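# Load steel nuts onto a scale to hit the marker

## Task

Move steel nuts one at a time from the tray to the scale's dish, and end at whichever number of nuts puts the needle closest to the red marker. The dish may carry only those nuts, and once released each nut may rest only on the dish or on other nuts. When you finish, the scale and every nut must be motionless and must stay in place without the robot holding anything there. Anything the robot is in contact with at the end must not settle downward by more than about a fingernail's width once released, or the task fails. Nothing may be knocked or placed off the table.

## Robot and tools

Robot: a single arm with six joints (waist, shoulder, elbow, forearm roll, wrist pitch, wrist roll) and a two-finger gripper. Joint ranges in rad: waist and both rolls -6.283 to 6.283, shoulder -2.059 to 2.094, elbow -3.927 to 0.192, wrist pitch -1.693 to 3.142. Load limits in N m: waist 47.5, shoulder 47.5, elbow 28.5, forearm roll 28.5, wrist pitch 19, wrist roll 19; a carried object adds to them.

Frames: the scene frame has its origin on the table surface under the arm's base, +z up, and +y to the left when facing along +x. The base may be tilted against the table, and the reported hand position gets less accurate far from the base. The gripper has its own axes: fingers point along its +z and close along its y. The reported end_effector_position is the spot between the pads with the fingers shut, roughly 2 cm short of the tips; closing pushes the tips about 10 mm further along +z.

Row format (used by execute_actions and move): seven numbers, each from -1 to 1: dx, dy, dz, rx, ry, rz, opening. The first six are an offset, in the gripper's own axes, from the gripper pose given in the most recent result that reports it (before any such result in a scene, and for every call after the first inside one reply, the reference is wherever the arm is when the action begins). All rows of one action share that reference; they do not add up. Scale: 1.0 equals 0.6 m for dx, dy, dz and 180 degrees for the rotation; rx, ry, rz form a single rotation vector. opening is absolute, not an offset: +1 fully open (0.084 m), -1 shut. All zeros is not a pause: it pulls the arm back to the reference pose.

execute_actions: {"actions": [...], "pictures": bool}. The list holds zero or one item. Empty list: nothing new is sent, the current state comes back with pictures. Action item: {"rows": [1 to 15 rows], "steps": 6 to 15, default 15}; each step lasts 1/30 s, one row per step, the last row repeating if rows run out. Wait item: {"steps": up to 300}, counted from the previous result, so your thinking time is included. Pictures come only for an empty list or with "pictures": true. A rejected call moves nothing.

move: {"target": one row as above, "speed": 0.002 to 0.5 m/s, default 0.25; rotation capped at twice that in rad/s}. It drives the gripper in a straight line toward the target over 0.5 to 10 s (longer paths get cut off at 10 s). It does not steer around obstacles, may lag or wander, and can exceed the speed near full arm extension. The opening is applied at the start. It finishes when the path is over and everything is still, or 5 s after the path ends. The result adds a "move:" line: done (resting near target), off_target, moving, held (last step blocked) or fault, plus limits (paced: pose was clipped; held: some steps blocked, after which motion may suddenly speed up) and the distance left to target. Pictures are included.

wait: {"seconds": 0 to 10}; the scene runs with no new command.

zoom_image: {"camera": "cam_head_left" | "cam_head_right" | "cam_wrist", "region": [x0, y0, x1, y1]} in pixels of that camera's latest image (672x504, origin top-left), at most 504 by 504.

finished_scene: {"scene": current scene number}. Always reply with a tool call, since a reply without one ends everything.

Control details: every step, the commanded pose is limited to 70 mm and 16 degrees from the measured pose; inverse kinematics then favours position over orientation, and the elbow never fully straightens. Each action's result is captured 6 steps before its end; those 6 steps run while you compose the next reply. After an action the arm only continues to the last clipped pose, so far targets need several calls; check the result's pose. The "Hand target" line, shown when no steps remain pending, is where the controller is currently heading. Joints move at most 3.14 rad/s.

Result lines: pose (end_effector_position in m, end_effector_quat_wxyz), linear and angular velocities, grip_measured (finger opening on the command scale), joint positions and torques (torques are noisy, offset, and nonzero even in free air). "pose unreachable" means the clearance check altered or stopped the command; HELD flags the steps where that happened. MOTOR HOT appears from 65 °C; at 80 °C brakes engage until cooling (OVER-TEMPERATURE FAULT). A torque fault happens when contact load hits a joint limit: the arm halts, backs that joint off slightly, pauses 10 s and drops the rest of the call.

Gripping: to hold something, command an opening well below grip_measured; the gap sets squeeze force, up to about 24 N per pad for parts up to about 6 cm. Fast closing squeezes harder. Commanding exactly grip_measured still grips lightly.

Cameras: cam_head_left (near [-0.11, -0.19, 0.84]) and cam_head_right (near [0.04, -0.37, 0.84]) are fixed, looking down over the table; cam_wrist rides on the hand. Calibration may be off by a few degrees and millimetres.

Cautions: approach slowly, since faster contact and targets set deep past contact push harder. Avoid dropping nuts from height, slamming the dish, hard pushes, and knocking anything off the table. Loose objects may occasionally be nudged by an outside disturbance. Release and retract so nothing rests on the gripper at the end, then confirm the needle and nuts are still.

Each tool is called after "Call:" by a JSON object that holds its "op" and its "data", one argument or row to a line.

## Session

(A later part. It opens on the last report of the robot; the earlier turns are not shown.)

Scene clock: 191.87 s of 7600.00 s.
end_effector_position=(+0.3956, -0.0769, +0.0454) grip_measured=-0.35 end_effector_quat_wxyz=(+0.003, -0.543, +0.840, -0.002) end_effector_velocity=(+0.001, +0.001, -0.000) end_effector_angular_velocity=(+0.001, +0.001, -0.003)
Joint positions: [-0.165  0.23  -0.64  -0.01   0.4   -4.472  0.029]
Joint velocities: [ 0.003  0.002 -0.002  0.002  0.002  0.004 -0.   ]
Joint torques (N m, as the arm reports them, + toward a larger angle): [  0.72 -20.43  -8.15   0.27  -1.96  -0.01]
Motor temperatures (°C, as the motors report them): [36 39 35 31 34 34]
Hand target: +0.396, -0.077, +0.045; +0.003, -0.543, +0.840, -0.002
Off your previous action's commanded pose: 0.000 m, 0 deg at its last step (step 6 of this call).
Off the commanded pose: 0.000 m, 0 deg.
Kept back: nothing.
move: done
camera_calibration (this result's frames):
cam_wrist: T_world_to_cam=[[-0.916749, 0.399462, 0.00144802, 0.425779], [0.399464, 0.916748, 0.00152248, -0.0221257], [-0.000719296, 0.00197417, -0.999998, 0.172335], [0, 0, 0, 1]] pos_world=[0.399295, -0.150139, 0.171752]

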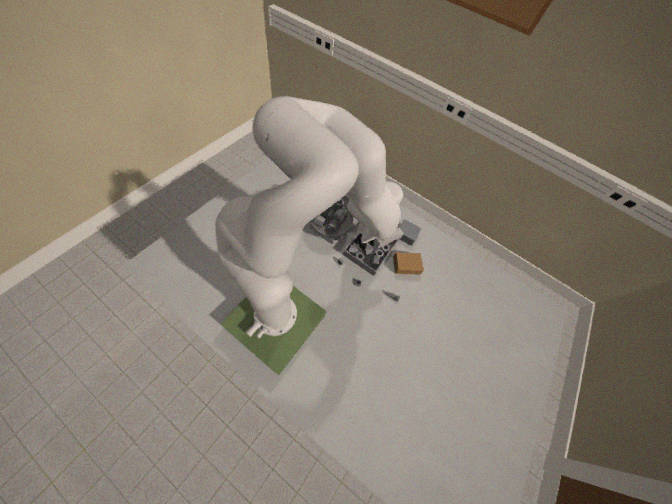

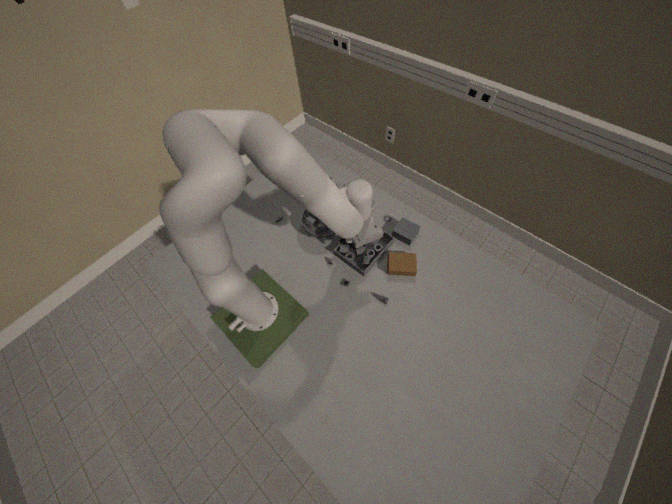

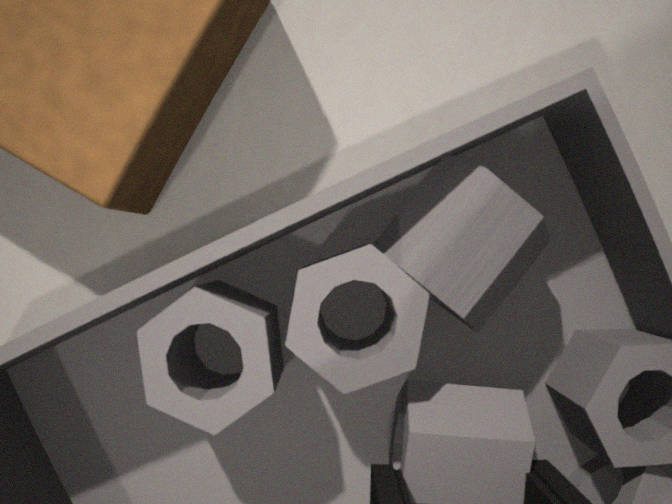

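Regrasp more centered.

Call:
{"op": "execute_actions", "data": {
  "actions": [
    {"rows":[[0,0,0.001,0,0,0,-0.55],[0,0,0.001,0,0,0,-0.24],[0,0,0.001,0,0,0,-0.24],[0,0,0.001,0,0,0,-0.24],[0,0,0.001,0,0,0,-0.24],[0.002,0,0.002,0,0,0,-0.24],[0.005,0,0.003,0,0,0,-0.24],[0.008,0,0.004,0,0,0,-0.24],[0.011,0,0.005,0,0,0,-0.24],[0.014,0,0.006,0,0,0,-0.24],[0.016,0,0.006,0,0,0,-0.24]],"steps":15}
  ]
}}

Call:
{"op": "execute_actions", "data": {
  "actions": [
    {"rows":[[0.002,0,0,0,0,0,-0.24],[0.002,0,0,0,0,0,-0.24],[0.002,0,0,0,0,0,-0.35],[0.002,0,0,0,0,0,-0.5],[0.002,0,0,0,0,0,-0.7]],"steps":12}
  ]
}}

Call:
{"op": "move", "data": {
  "target": [0,0,-0.12,0,0,0,-0.7],
  "speed": 0.15
}}

Scene clock: 192.40 s of 7600.00 s.
end_effector_position=(+0.3953, -0.0785, +0.0445) grip_measured=-0.26 end_effector_quat_wxyz=(+0.003, -0.543, +0.840, -0.002) end_effector_velocity=(-0.014, -0.029, -0.012) end_effector_angular_velocity=(-0.000, +0.002, -0.002)
Joint positions: [-0.169  0.232 -0.639 -0.01   0.396 -4.477  0.033]
Joint velocities: [-0.077  0.021  0.024 -0.001 -0.043 -0.074  0.001]
Joint torques (N m, as the arm reports them, + toward a larger angle): [  0.4  -19.08  -7.66   0.35  -2.07   0.06]
Motor temperatures (°C, as the motors report them): [36 39 35 31 34 34]
Steps of this call (steps 1 to 7: nothing new was sent; steps 8 to 16: the first 9 steps of this action). Readings (end_effector_position):
8: (+0.3957, -0.0768, +0.0455)
9: (+0.3957, -0.0768, +0.0454)
11: (+0.3957, -0.0768, +0.0451)
15: (+0.3957, -0.0776, +0.0448)
16: the state above

Scene clock: 192.80 s of 7600.00 s.
end_effector_position=(+0.3916, -0.0854, +0.0420) grip_measured=-0.33 end_effector_quat_wxyz=(+0.003, -0.543, +0.840, -0.002) end_effector_velocity=(+0.001, -0.001, +0.000) end_effector_angular_velocity=(+0.001, -0.002, -0.001)
Joint positions: [-0.188  0.235 -0.633 -0.009  0.388 -4.495  0.03 ]
Joint velocities: [-0.002  0.    -0.001  0.003 -0.002 -0.003 -0.   ]
Joint torques (N m, as the arm reports them, + toward a larger angle): [  0.56 -20.05  -7.92   0.5   -2.06  -0.26]
Motor temperatures (°C, as the motors report them): [36 39 35 31 34 34]
Off your previous action's commanded pose: 0.001 m, 0 deg at its last step (step 6 of this call).
Steps of this call (steps 1 to 6: the last 6 steps of your previous action; steps 7 to 12: the first 6 steps of this action, its rows measured from where the robot was after step 6). Readings (end_effector_position):
6: (+0.3920, -0.0844, +0.0420)
7: (+0.3918, -0.0848, +0.0419)
8: (+0.3918, -0.0850, +0.0419)
10: (+0.3916, -0.0853, +0.0420)
12: the state above

Scene clock: 194.03 s of 7600.00 s.
end_effector_position=(+0.3907, -0.0856, +0.1135) grip_measured=-0.33 end_effector_quat_wxyz=(+0.002, -0.543, +0.840, -0.002) end_effector_velocity=(+0.001, -0.000, +0.003) end_effector_angular_velocity=(-0.001, -0.002, +0.002)
Joint positions: [-0.187  0.02  -0.641 -0.007  0.612 -4.497  0.03 ]
Joint velocities: [ 0.    -0.005 -0.004 -0.001  0.006 -0.001  0.   ]
Joint torques (N m, as the arm reports them, + toward a larger angle): [  0.74 -18.23  -9.73   0.55  -2.18   0.01]
Motor temperatures (°C, as the motors report them): [36 39 35 31 34 34]
Hand target: +0.391, -0.086, +0.114; +0.003, -0.543, +0.840, -0.002
Off your previous action's commanded pose: 0.000 m, 0 deg at its last step (step 6 of this call).
Off the commanded pose: 0.001 m, 0 deg.
Kept back: nothing.
move: done
camera_calibration (this result's frames):
cam_wrist: T_world_to_cam=[[-0.916477, 0.40008, 0.00252172, 0.424541], [0.400083, 0.916479, 0.00079401, -0.012462], [-0.00199343, 0.00173659, -0.999997, 0.240883], [0, 0, 0, 1]] pos_world=[0.394548, -0.158848, 0.239821]

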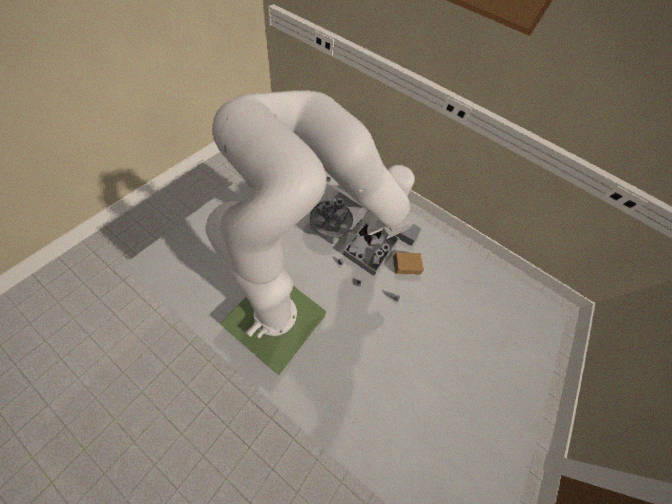

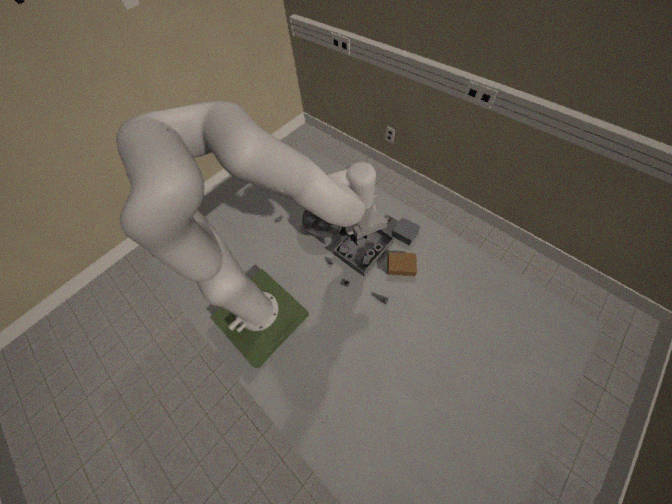

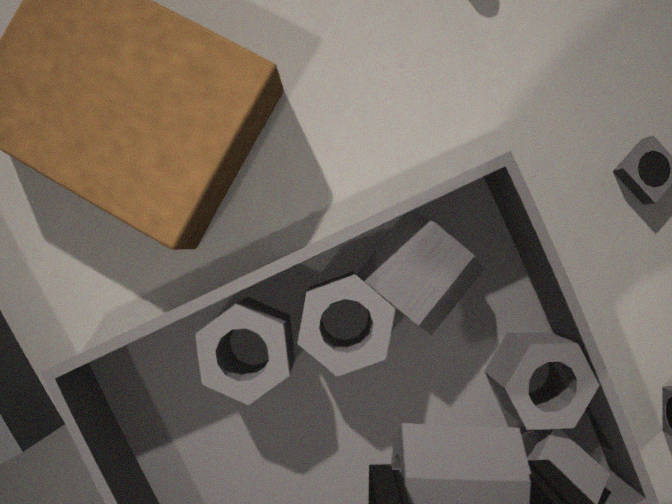

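Call:
{"op": "execute_actions", "data": {
  "actions": []
}}

Scene clock: 194.63 s of 7600.00 s.
end_effector_position=(+0.3910, -0.0856, +0.1139) grip_measured=-0.33 end_effector_quat_wxyz=(+0.003, -0.543, +0.840, -0.002) end_effector_velocity=(-0.000, -0.000, -0.001) end_effector_angular_velocity=(+0.001, +0.001, -0.002)
Joint positions: [-0.187  0.019 -0.642 -0.007  0.613 -4.497  0.03 ]
Joint velocities: [-0.001  0.002  0.001  0.001 -0.002  0.001  0.   ]
Joint torques (N m, as the arm reports them, + toward a larger angle): [  0.64 -18.69  -9.82   0.32  -2.16  -0.01]
Motor temperatures (°C, as the motors report them): [36 39 35 31 34 34]
Hand target: +0.391, -0.086, +0.114; +0.003, -0.543, +0.840, -0.002
Off the commanded pose: 0.000 m, 0 deg.
Kept back: nothing.
Steps of this call (steps 1 to 18: nothing new was sent). Readings (end_effector_position):
1: (+0.3908, -0.0856, +0.1136)
2: (+0.3908, -0.0856, +0.1136)
4: (+0.3909, -0.0856, +0.1137)
8: (+0.3909, -0.0856, +0.1139)
18: the state above
camera_calibration (this result's frames):
cam_wrist: T_world_to_cam=[[-0.916481, 0.400075, 0.0017468, 0.424863], [0.400077, 0.916481, 0.000947217, -0.0125248], [-0.00122195, 0.00156696, -0.999998, 0.241032], [0, 0, 0, 1]] pos_world=[0.394684, -0.158876, 0.240301]

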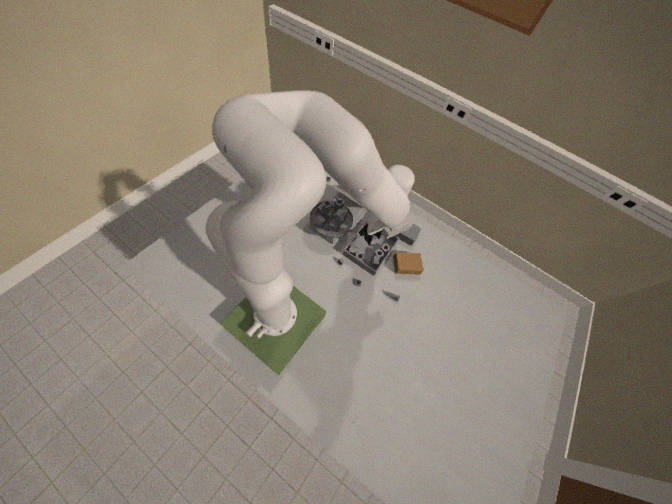

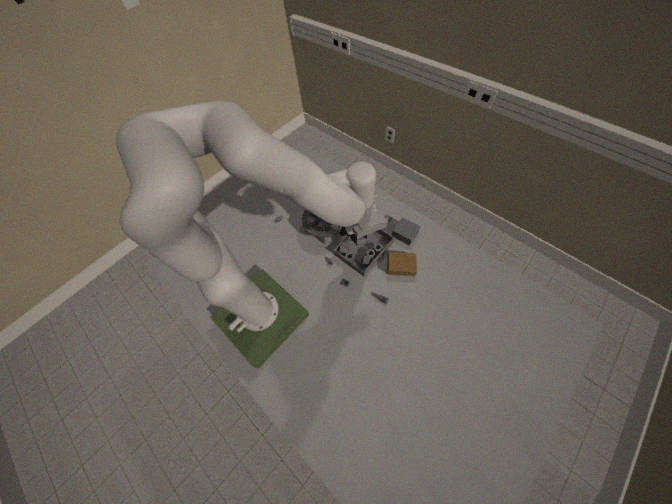

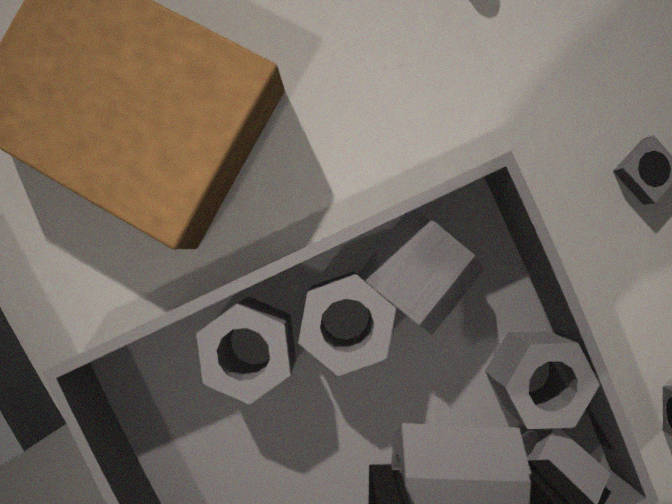

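Call:
{"op": "move", "data": {
  "target": [0, 0, -0.085, 0, 0, 0.367, -0.7],
  "speed": 0.4
}}

Call:
{"op": "move", "data": {
  "target": [0.0, 0.315, -0.04, 0, 0, 0, -0.7],
  "speed": 0.3
}}

Scene clock: 196.97 s of 7600.00 s.
end_effector_position=(+0.3905, -0.0858, +0.1648) grip_measured=-0.33 end_effector_quat_wxyz=(+0.003, +0.002, +1.000, -0.000) end_effector_velocity=(+0.001, -0.000, +0.001) end_effector_angular_velocity=(-0.003, -0.001, -0.012)
Joint positions: [-0.186 -0.102 -0.683 -0.006  0.776 -3.346  0.03 ]
Joint velocities: [ 0.001 -0.002 -0.002 -0.004  0.003  0.016 -0.   ]
Joint torques (N m, as the arm reports them, + toward a larger angle): [  0.9  -17.09 -10.76   0.45  -2.03   0.03]
Motor temperatures (°C, as the motors report them): [36 39 35 31 34 34]
Hand target: +0.391, -0.086, +0.165; +0.003, +0.003, +1.000, -0.000
Off the commanded pose: 0.000 m, 0 deg.
Kept back: nothing.
move: done
camera_calibration (this result's frames):
cam_wrist: T_world_to_cam=[[-0.00692564, 0.999947, 0.00768194, 0.119672], [0.999962, 0.00688474, 0.00533737, -0.325288], [0.0052842, 0.00771861, -0.999956, 0.289851], [0, 0, 0, 1]] pos_world=[0.324573, -0.119664, 0.290655]

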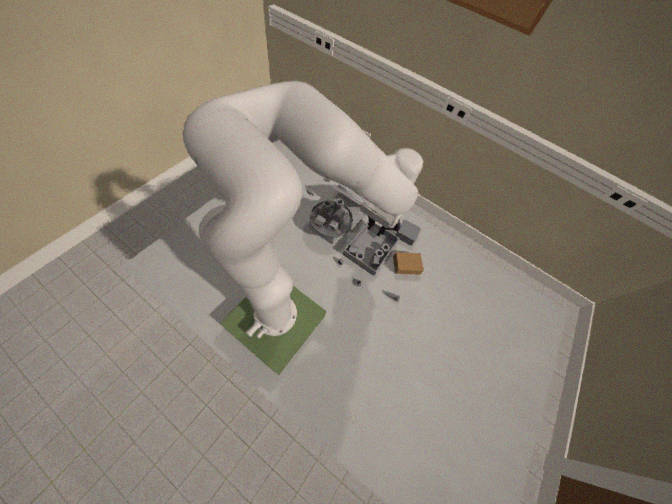

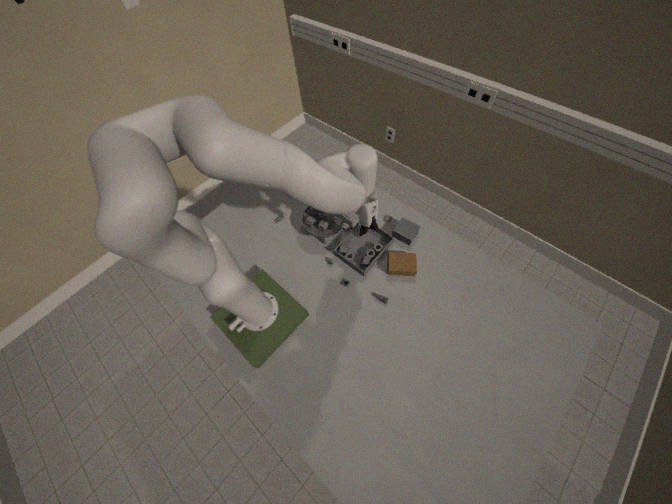

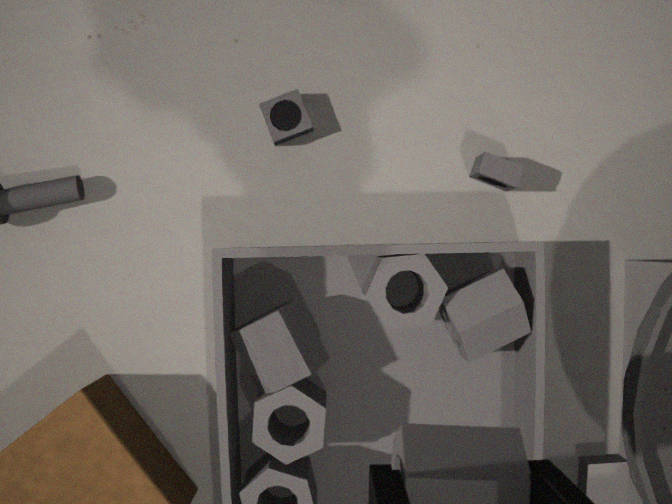

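Scene clock: 198.20 s of 7600.00 s.
end_effector_position=(+0.3920, +0.1023, +0.1887) grip_measured=-0.33 end_effector_quat_wxyz=(+0.004, +0.003, +1.000, -0.001) end_effector_velocity=(+0.001, +0.003, +0.001) end_effector_angular_velocity=(-0.001, -0.003, +0.002)
Joint positions: [ 0.288 -0.126 -0.734 -0.013  0.853 -2.866  0.03 ]
Joint velocities: [ 0.007  0.002 -0.005 -0.003  0.001  0.007 -0.   ]
Joint torques (N m, as the arm reports them, + toward a larger angle): [  1.06 -17.07 -11.01   0.56  -1.96  -0.07]
Motor temperatures (°C, as the motors report them): [36 39 35 31 34 34]
Hand target: +0.392, +0.103, +0.189; +0.004, +0.002, +1.000, -0.001
Off the commanded pose: 0.001 m, 0 deg.
Kept back: nothing.
move: done
camera_calibration (this result's frames):
cam_wrist: T_world_to_cam=[[-0.00635885, 0.999961, 0.00606541, -0.0685053], [0.999962, 0.00632277, 0.00594963, -0.328211], [0.00591105, 0.00610302, -0.999964, 0.312263], [0, 0, 0, 1]] pos_world=[0.325917, 0.0686721, 0.31462]

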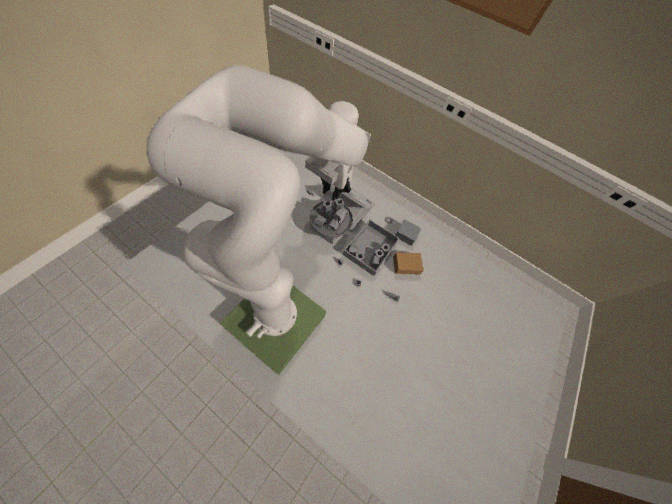

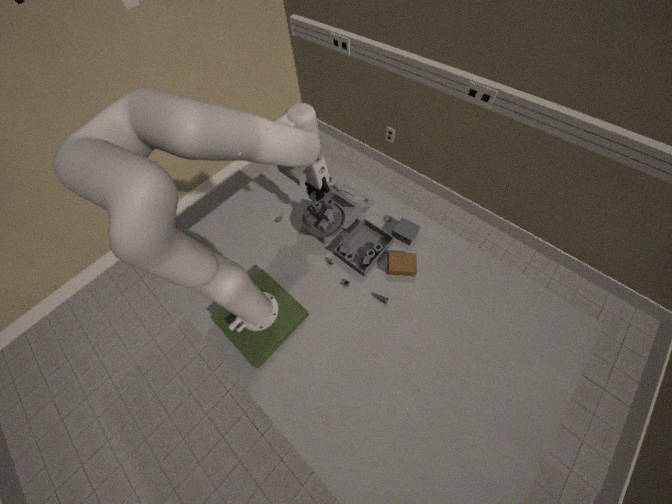

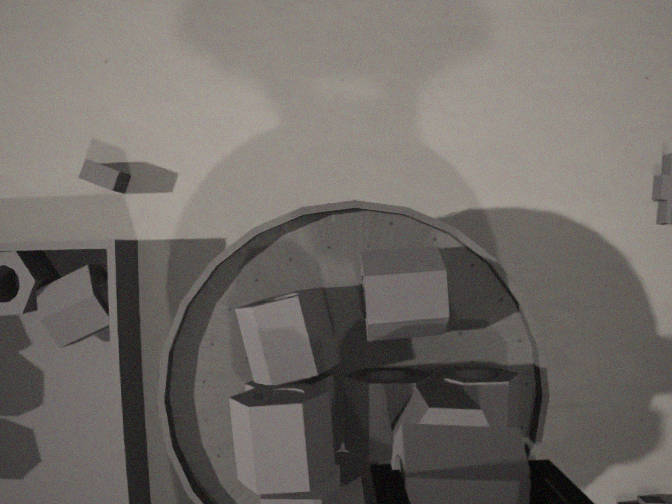

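Call:
{"op": "move", "data": {
  "target": [0.069, -0.007, 0.045, 0, 0, 0, -0.7],
  "speed": 0.15
}}

Call:
{"op": "move", "data": {
  "target": [0.0, 0.0, 0.05, 0, 0, 0, -0.7],
  "speed": 0.06
}}

Scene clock: 199.50 s of 7600.00 s.
end_effector_position=(+0.3512, +0.0986, +0.1618) grip_measured=-0.33 end_effector_quat_wxyz=(+0.004, +0.003, +1.000, -0.001) end_effector_velocity=(-0.002, +0.000, -0.001) end_effector_angular_velocity=(+0.001, -0.004, -0.000)
Joint positions: [ 0.307 -0.21  -0.559 -0.014  0.762 -2.846  0.03 ]
Joint velocities: [ 0.002 -0.007  0.013 -0.    -0.01   0.002  0.   ]
Joint torques (N m, as the arm reports them, + toward a larger angle): [  0.97 -15.03 -10.61   0.2   -2.18   0.04]
Motor temperatures (°C, as the motors report them): [36 39 35 31 34 34]
Hand target: +0.351, +0.099, +0.161; +0.004, +0.003, +1.000, -0.001
Off the commanded pose: 0.001 m, 0 deg.
Kept back: nothing.
move: done
camera_calibration (this result's frames):
cam_wrist: T_world_to_cam=[[-0.00649432, 0.999959, 0.00628968, -0.0648423], [0.999959, 0.00645405, 0.00640281, -0.287371], [0.00636195, 0.006331, -0.99996, 0.285375], [0, 0, 0, 1]] pos_world=[0.285123, 0.0648876, 0.287612]

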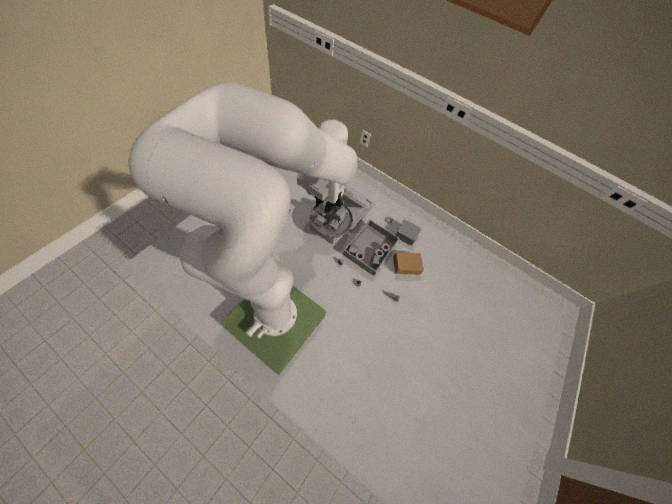

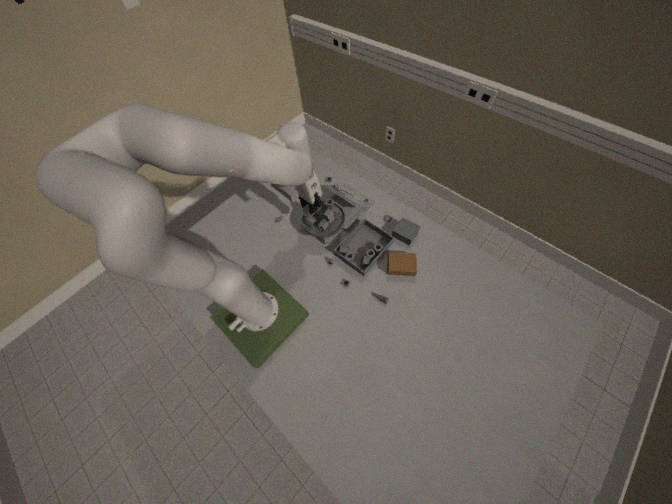

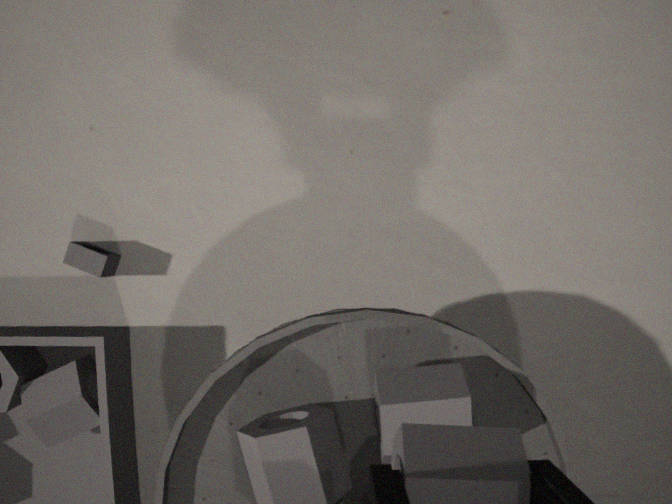

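Scene clock: 200.37 s of 7600.00 s.
end_effector_position=(+0.3515, +0.0987, +0.1321) grip_measured=-0.33 end_effector_quat_wxyz=(+0.004, +0.002, +1.000, -0.001) end_effector_velocity=(-0.000, -0.000, -0.002) end_effector_angular_velocity=(-0.002, +0.001, +0.001)
Joint positions: [ 0.305 -0.135 -0.531 -0.015  0.658 -2.846  0.03 ]
Joint velocities: [-0.001  0.005  0.002 -0.003 -0.006  0.     0.   ]
Joint torques (N m, as the arm reports them, + toward a larger angle): [  0.92 -15.91  -9.89   0.34  -1.97   0.04]
Motor temperatures (°C, as the motors report them): [36 39 35 31 34 34]
Hand target: +0.351, +0.099, +0.132; +0.004, +0.002, +1.000, -0.001
Off the commanded pose: 0.000 m, 0 deg.
Kept back: nothing.
move: done
camera_calibration (this result's frames):
cam_wrist: T_world_to_cam=[[-0.00664628, 0.999956, 0.00657226, -0.0647156], [0.999955, 0.00660178, 0.00676938, -0.287573], [0.0067257, 0.00661696, -0.999955, 0.255602], [0, 0, 0, 1]] pos_world=[0.285411, 0.0649199, 0.257962]

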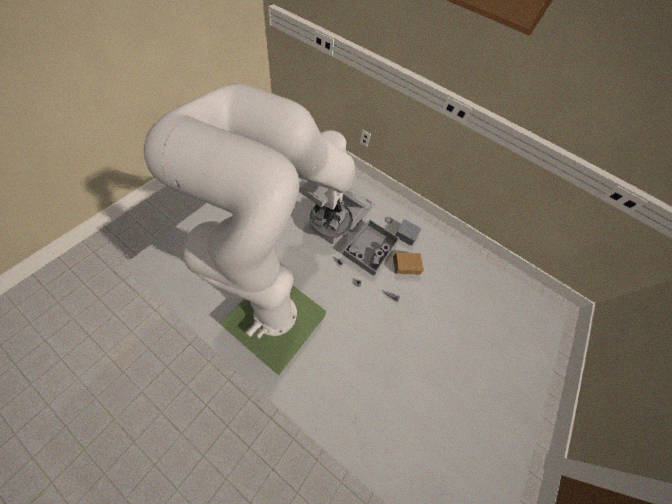

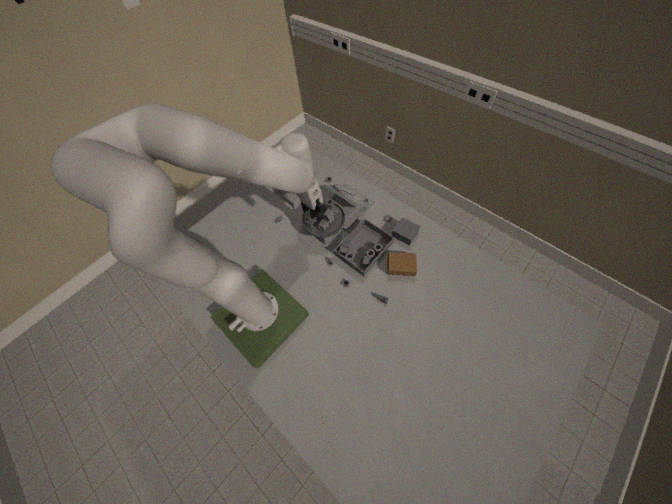

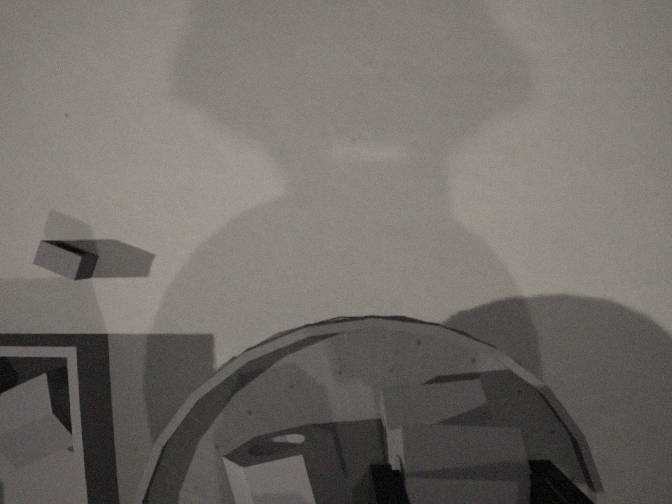

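Call:
{"op": "move", "data": {
  "target": [0.005, -0.003, 0.003, 0, 0, -0.028, -0.7],
  "speed": 0.08
}}

Call:
{"op": "move", "data": {
  "target": [0.0, 0.0, 0.009, 0, 0, 0, -0.7],
  "speed": 0.01
}}

Scene clock: 201.67 s of 7600.00 s.
end_effector_position=(+0.3486, +0.0969, +0.1303) grip_measured=-0.33 end_effector_quat_wxyz=(+0.004, -0.041, +0.999, -0.001) end_effector_velocity=(-0.001, -0.001, -0.001) end_effector_angular_velocity=(+0.000, +0.001, +0.011)
Joint positions: [ 0.303 -0.141 -0.518 -0.016  0.651 -2.935  0.03 ]
Joint velocities: [-0.001 -0.002  0.003  0.001 -0.001 -0.013 -0.   ]
Joint torques (N m, as the arm reports them, + toward a larger angle): [  1.27 -15.32 -10.14   0.55  -2.1   -0.06]
Motor temperatures (°C, as the motors report them): [36 39 35 31 34 34]
Hand target: +0.349, +0.097, +0.130; +0.004, -0.041, +0.999, -0.001
Off the commanded pose: 0.000 m, 0 deg.
Kept back: nothing.
move: done
camera_calibration (this result's frames):
cam_wrist: T_world_to_cam=[[-0.0935034, 0.995602, 0.00579991, -0.0321779], [0.995601, 0.0934647, 0.00662592, -0.291471], [0.0060547, 0.00639394, -0.999961, 0.254088], [0, 0, 0, 1]] pos_world=[0.285641, 0.0576539, 0.256196]

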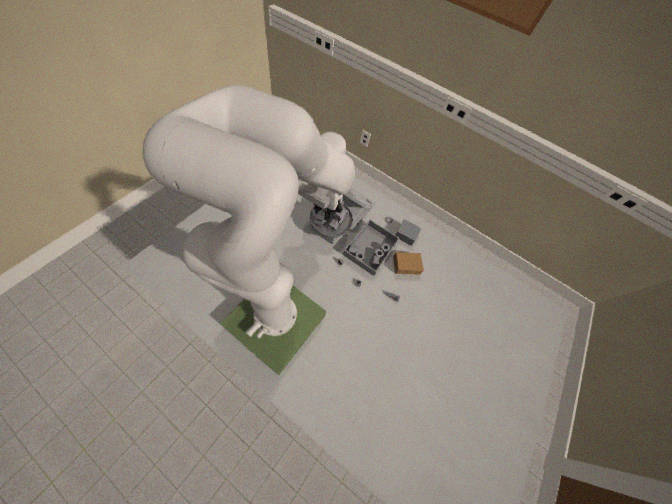

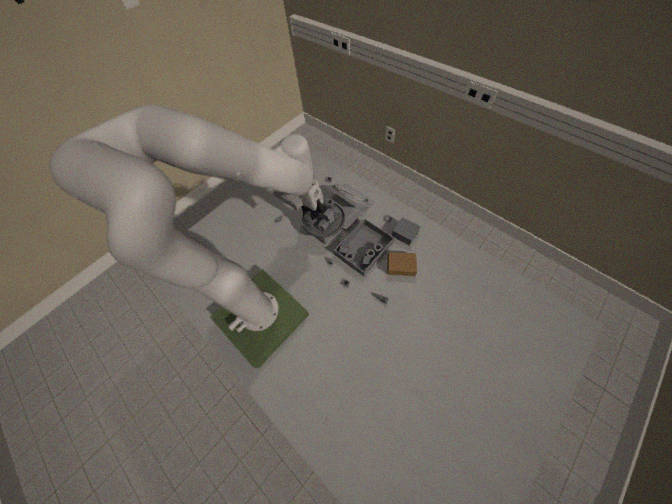

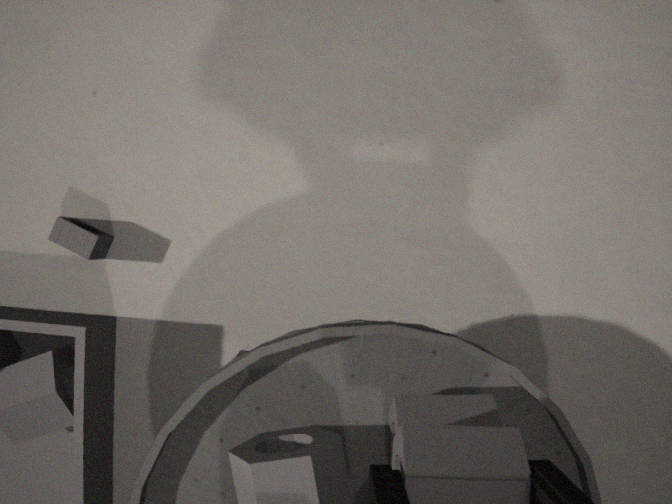

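Scene clock: 202.43 s of 7600.00 s.
end_effector_position=(+0.3490, +0.0970, +0.1255) grip_measured=-0.33 end_effector_quat_wxyz=(+0.005, -0.041, +0.999, -0.001) end_effector_velocity=(+0.000, +0.000, -0.001) end_effector_angular_velocity=(+0.002, -0.002, -0.002)
Joint positions: [ 0.303 -0.127 -0.514 -0.016  0.632 -2.935  0.03 ]
Joint velocities: [-0.     0.003  0.002  0.002 -0.007  0.     0.   ]
Joint torques (N m, as the arm reports them, + toward a larger angle): [  0.81 -14.42  -9.33   0.56  -1.98  -0.07]
Motor temperatures (°C, as the motors report them): [36 39 35 31 34 34]
Hand target: +0.349, +0.097, +0.125; +0.004, -0.041, +0.999, -0.001
Off the commanded pose: 0.001 m, 0 deg.
Kept back: nothing.
move: done
camera_calibration (this result's frames):
cam_wrist: T_world_to_cam=[[-0.0935157, 0.9956, 0.00603655, -0.032245], [0.995592, 0.0934682, 0.00771687, -0.291994], [0.00711868, 0.0067316, -0.999952, 0.248805], [0, 0, 0, 1]] pos_world=[0.285921, 0.0577204, 0.251241]

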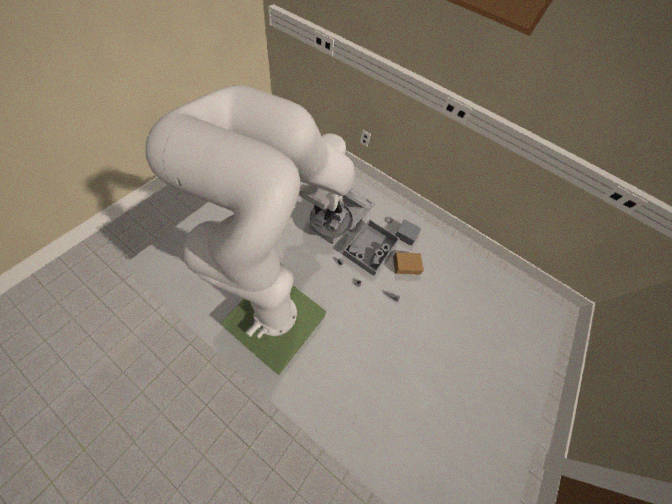

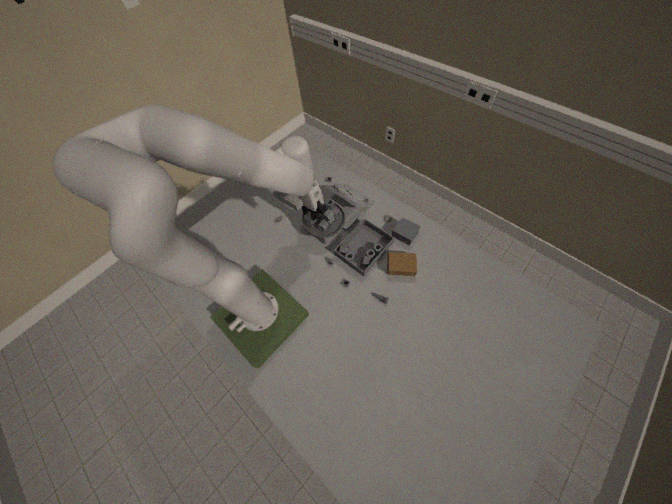

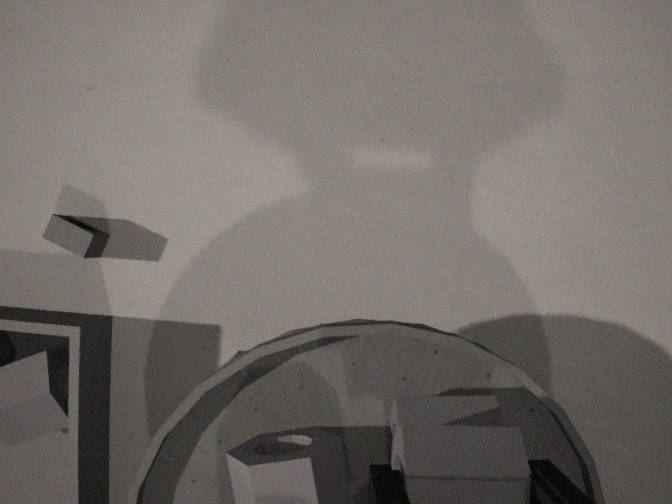

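Contact. Release and lift.

Call:
{"op": "move", "data": {
  "target": [0, 0, -0.002, 0, 0, 0, -0.12],
  "speed": 0.02
}}

Call:
{"op": "move", "data": {
  "target": [0.0, 0.0, -0.06, 0, 0, 0, -0.12],
  "speed": 0.1
}}

Scene clock: 203.37 s of 7600.00 s.
end_effector_position=(+0.3490, +0.0970, +0.1266) grip_measured=-0.13 end_effector_quat_wxyz=(+0.005, -0.041, +0.999, -0.001) end_effector_velocity=(-0.000, +0.000, +0.000) end_effector_angular_velocity=(-0.000, +0.000, +0.000)
Joint positions: [ 0.303 -0.13  -0.515 -0.016  0.636 -2.935  0.038]
Joint velocities: [ 0.    -0.001 -0.     0.     0.002  0.    -0.   ]
Joint torques (N m, as the arm reports them, + toward a larger angle): [  0.66 -15.14  -9.62   0.6   -1.91  -0.04]
Motor temperatures (°C, as the motors report them): [36 39 35 31 34 34]
Hand target: +0.349, +0.097, +0.127; +0.005, -0.041, +0.999, -0.001
Off the commanded pose: 0.000 m, 0 deg.
Kept back: nothing.
move: done
camera_calibration (this result's frames):
cam_wrist: T_world_to_cam=[[-0.0935114, 0.9956, 0.00602225, -0.0322483], [0.995593, 0.0934643, 0.00767931, -0.291975], [0.00708266, 0.00671381, -0.999952, 0.249969], [0, 0, 0, 1]] pos_world=[0.285902, 0.0577174, 0.252394]

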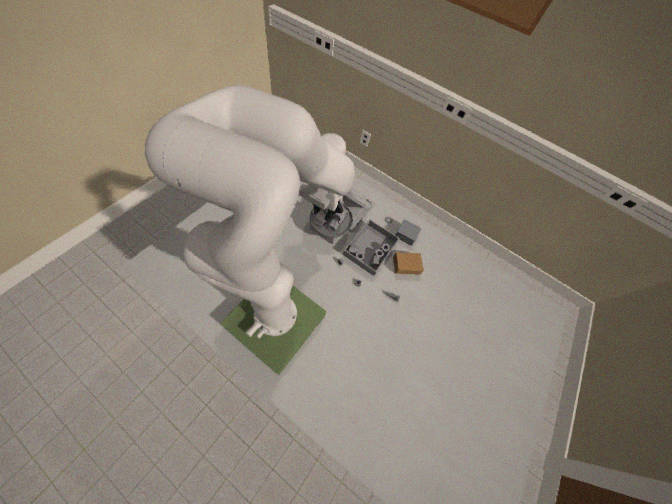

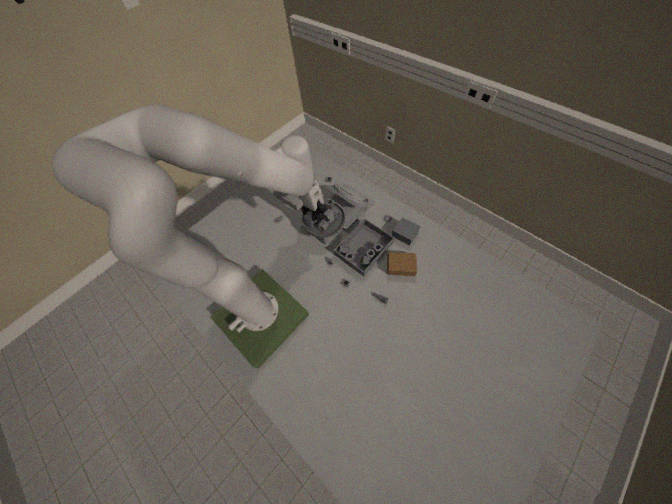

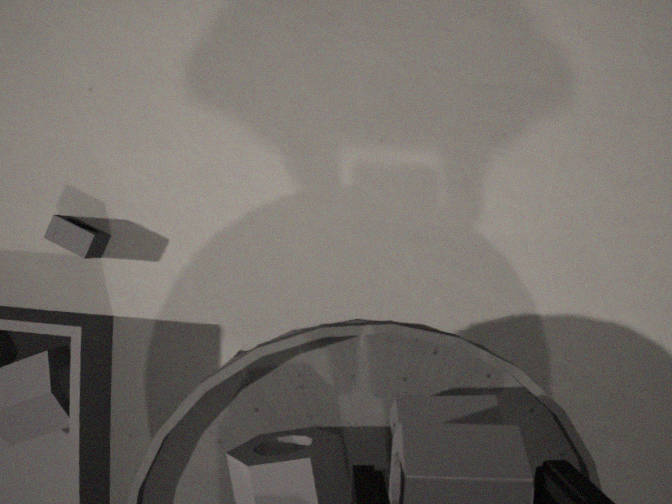

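Scene clock: 204.23 s of 7600.00 s.
end_effector_position=(+0.3485, +0.0969, +0.1622) grip_measured=-0.13 end_effector_quat_wxyz=(+0.004, -0.041, +0.999, -0.001) end_effector_velocity=(+0.000, +0.000, +0.002) end_effector_angular_velocity=(+0.001, -0.001, -0.002)
Joint positions: [ 0.304 -0.222 -0.549 -0.014  0.763 -2.936  0.038]
Joint velocities: [-0.001 -0.004 -0.003  0.002  0.006 -0.    -0.   ]
Joint torques (N m, as the arm reports them, + toward a larger angle): [  0.67 -14.08 -10.17   0.38  -2.09   0.  ]
Motor temperatures (°C, as the motors report them): [36 39 35 31 34 34]
Hand target: +0.349, +0.097, +0.163; +0.005, -0.041, +0.999, -0.001
Off the commanded pose: 0.000 m, 0 deg.
Kept back: nothing.
move: done
camera_calibration (this result's frames):
cam_wrist: T_world_to_cam=[[-0.0933295, 0.995619, 0.00571991, -0.0324149], [0.995613, 0.0932876, 0.00719873, -0.291702], [0.0066336, 0.00636668, -0.999958, 0.285758], [0, 0, 0, 1]] pos_world=[0.285502, 0.0576658, 0.288031]

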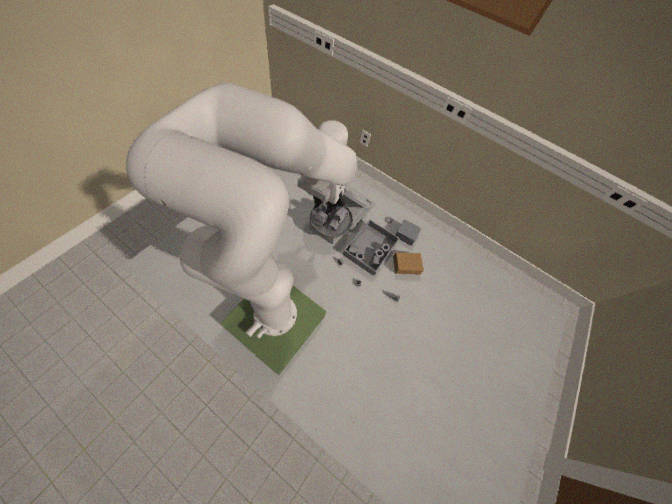

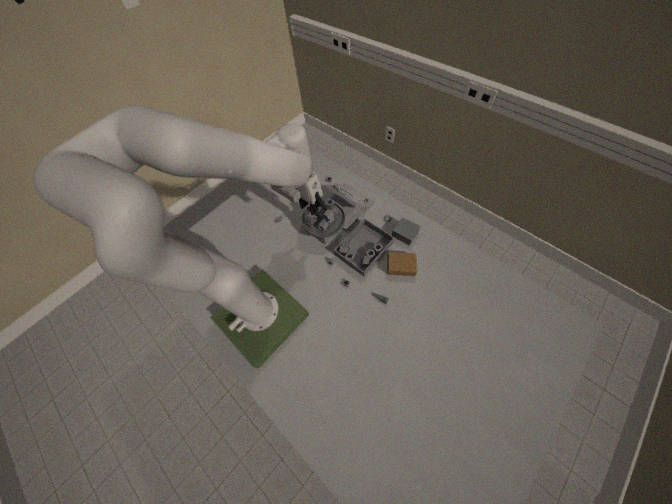

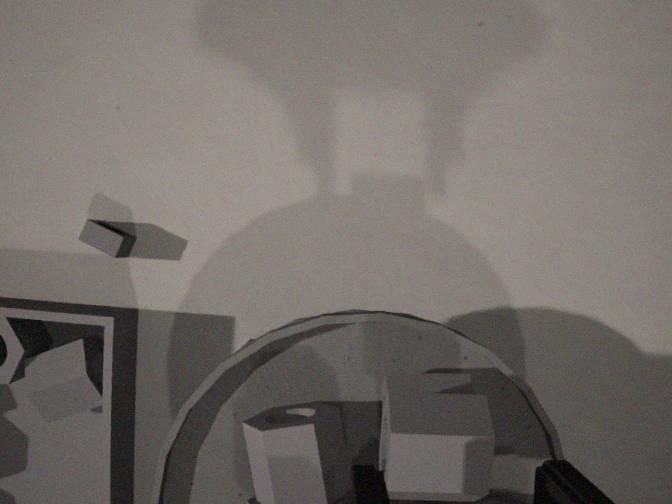

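Call:
{"op": "move", "data": {
  "target": [-0.174, -0.239, -0.243, 0, 0, 0.528, -0.12],
  "speed": 0.45
}}

Call:
{"op": "zoom_image", "data": {
  "camera": "cam_wrist",
  "region": [400, 10, 620, 230]
}}

Scene clock: 206.97 s of 7600.00 s.
end_effector_position=(+0.4623, -0.0377, +0.3088) grip_measured=-0.13 end_effector_quat_wxyz=(+0.003, +0.709, +0.705, +0.003) end_effector_velocity=(+0.002, -0.001, +0.002) end_effector_angular_velocity=(-0.002, -0.002, -0.010)
Joint positions: [-0.049 -0.061 -1.167 -0.006  1.217 -1.639  0.038]
Joint velocities: [-0.002  0.004 -0.01  -0.002  0.004  0.008 -0.   ]
Joint torques (N m, as the arm reports them, + toward a larger angle): [  0.46 -19.55 -11.82   0.39  -1.84  -0.26]
Motor temperatures (°C, as the motors report them): [36 39 36 31 34 34]
Hand target: +0.462, -0.038, +0.309; +0.003, +0.710, +0.705, +0.002
Off the commanded pose: 0.001 m, 0 deg.
Kept back: nothing.
move: done
camera_calibration (this result's frames):
cam_wrist: T_world_to_cam=[[0.999854, 0.00565732, 0.0160993, -0.434533], [0.00566467, -0.999984, -0.000410698, 0.0252761], [0.0160967, 0.000501836, -0.99987, 0.427805], [0, 0, 0, 1]] pos_world=[0.42744, 0.0275193, 0.434755]

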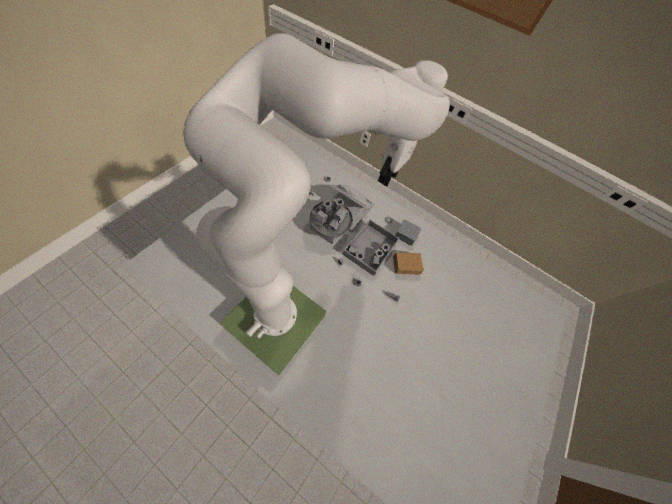

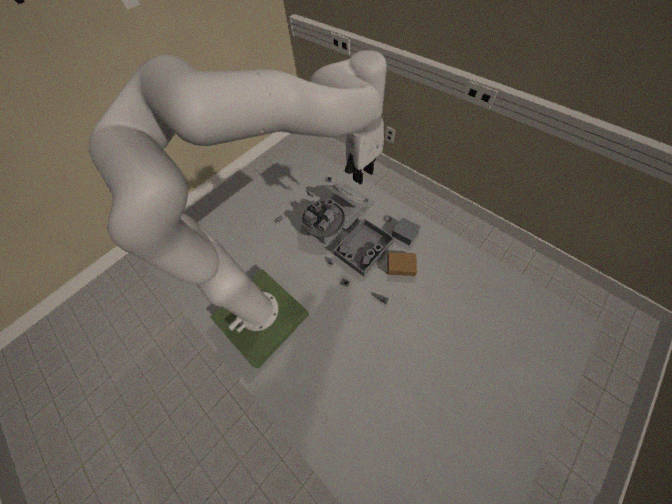

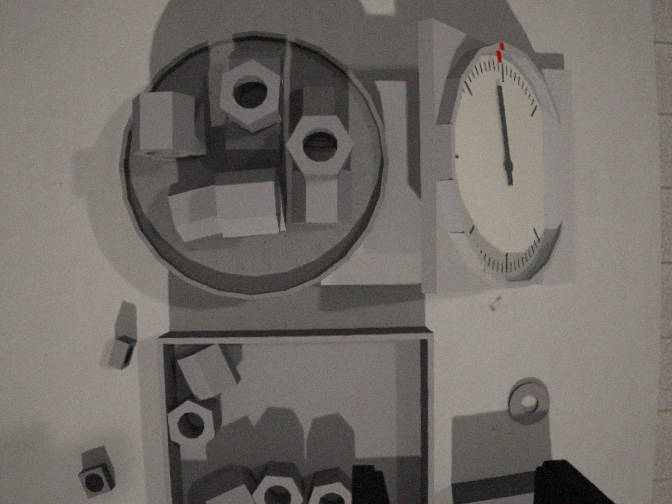

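Region (400, 10, 620, 230) of cam_wrist's 672x504 image, scaled by 2.291, with more detail than that image has.

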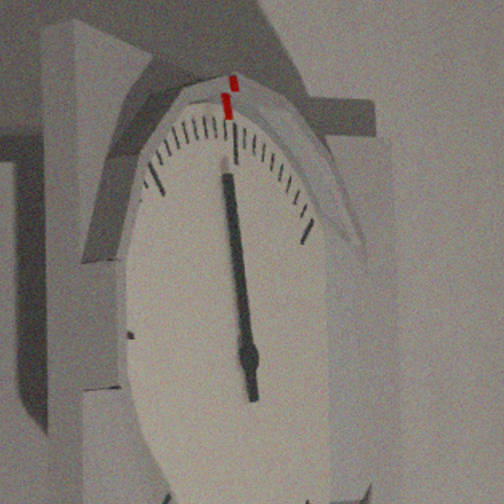

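Needle matches the marker.

Call:
{"op": "finished_scene", "data": {
  "scene": 1
}}

The scene is finished: the task was done.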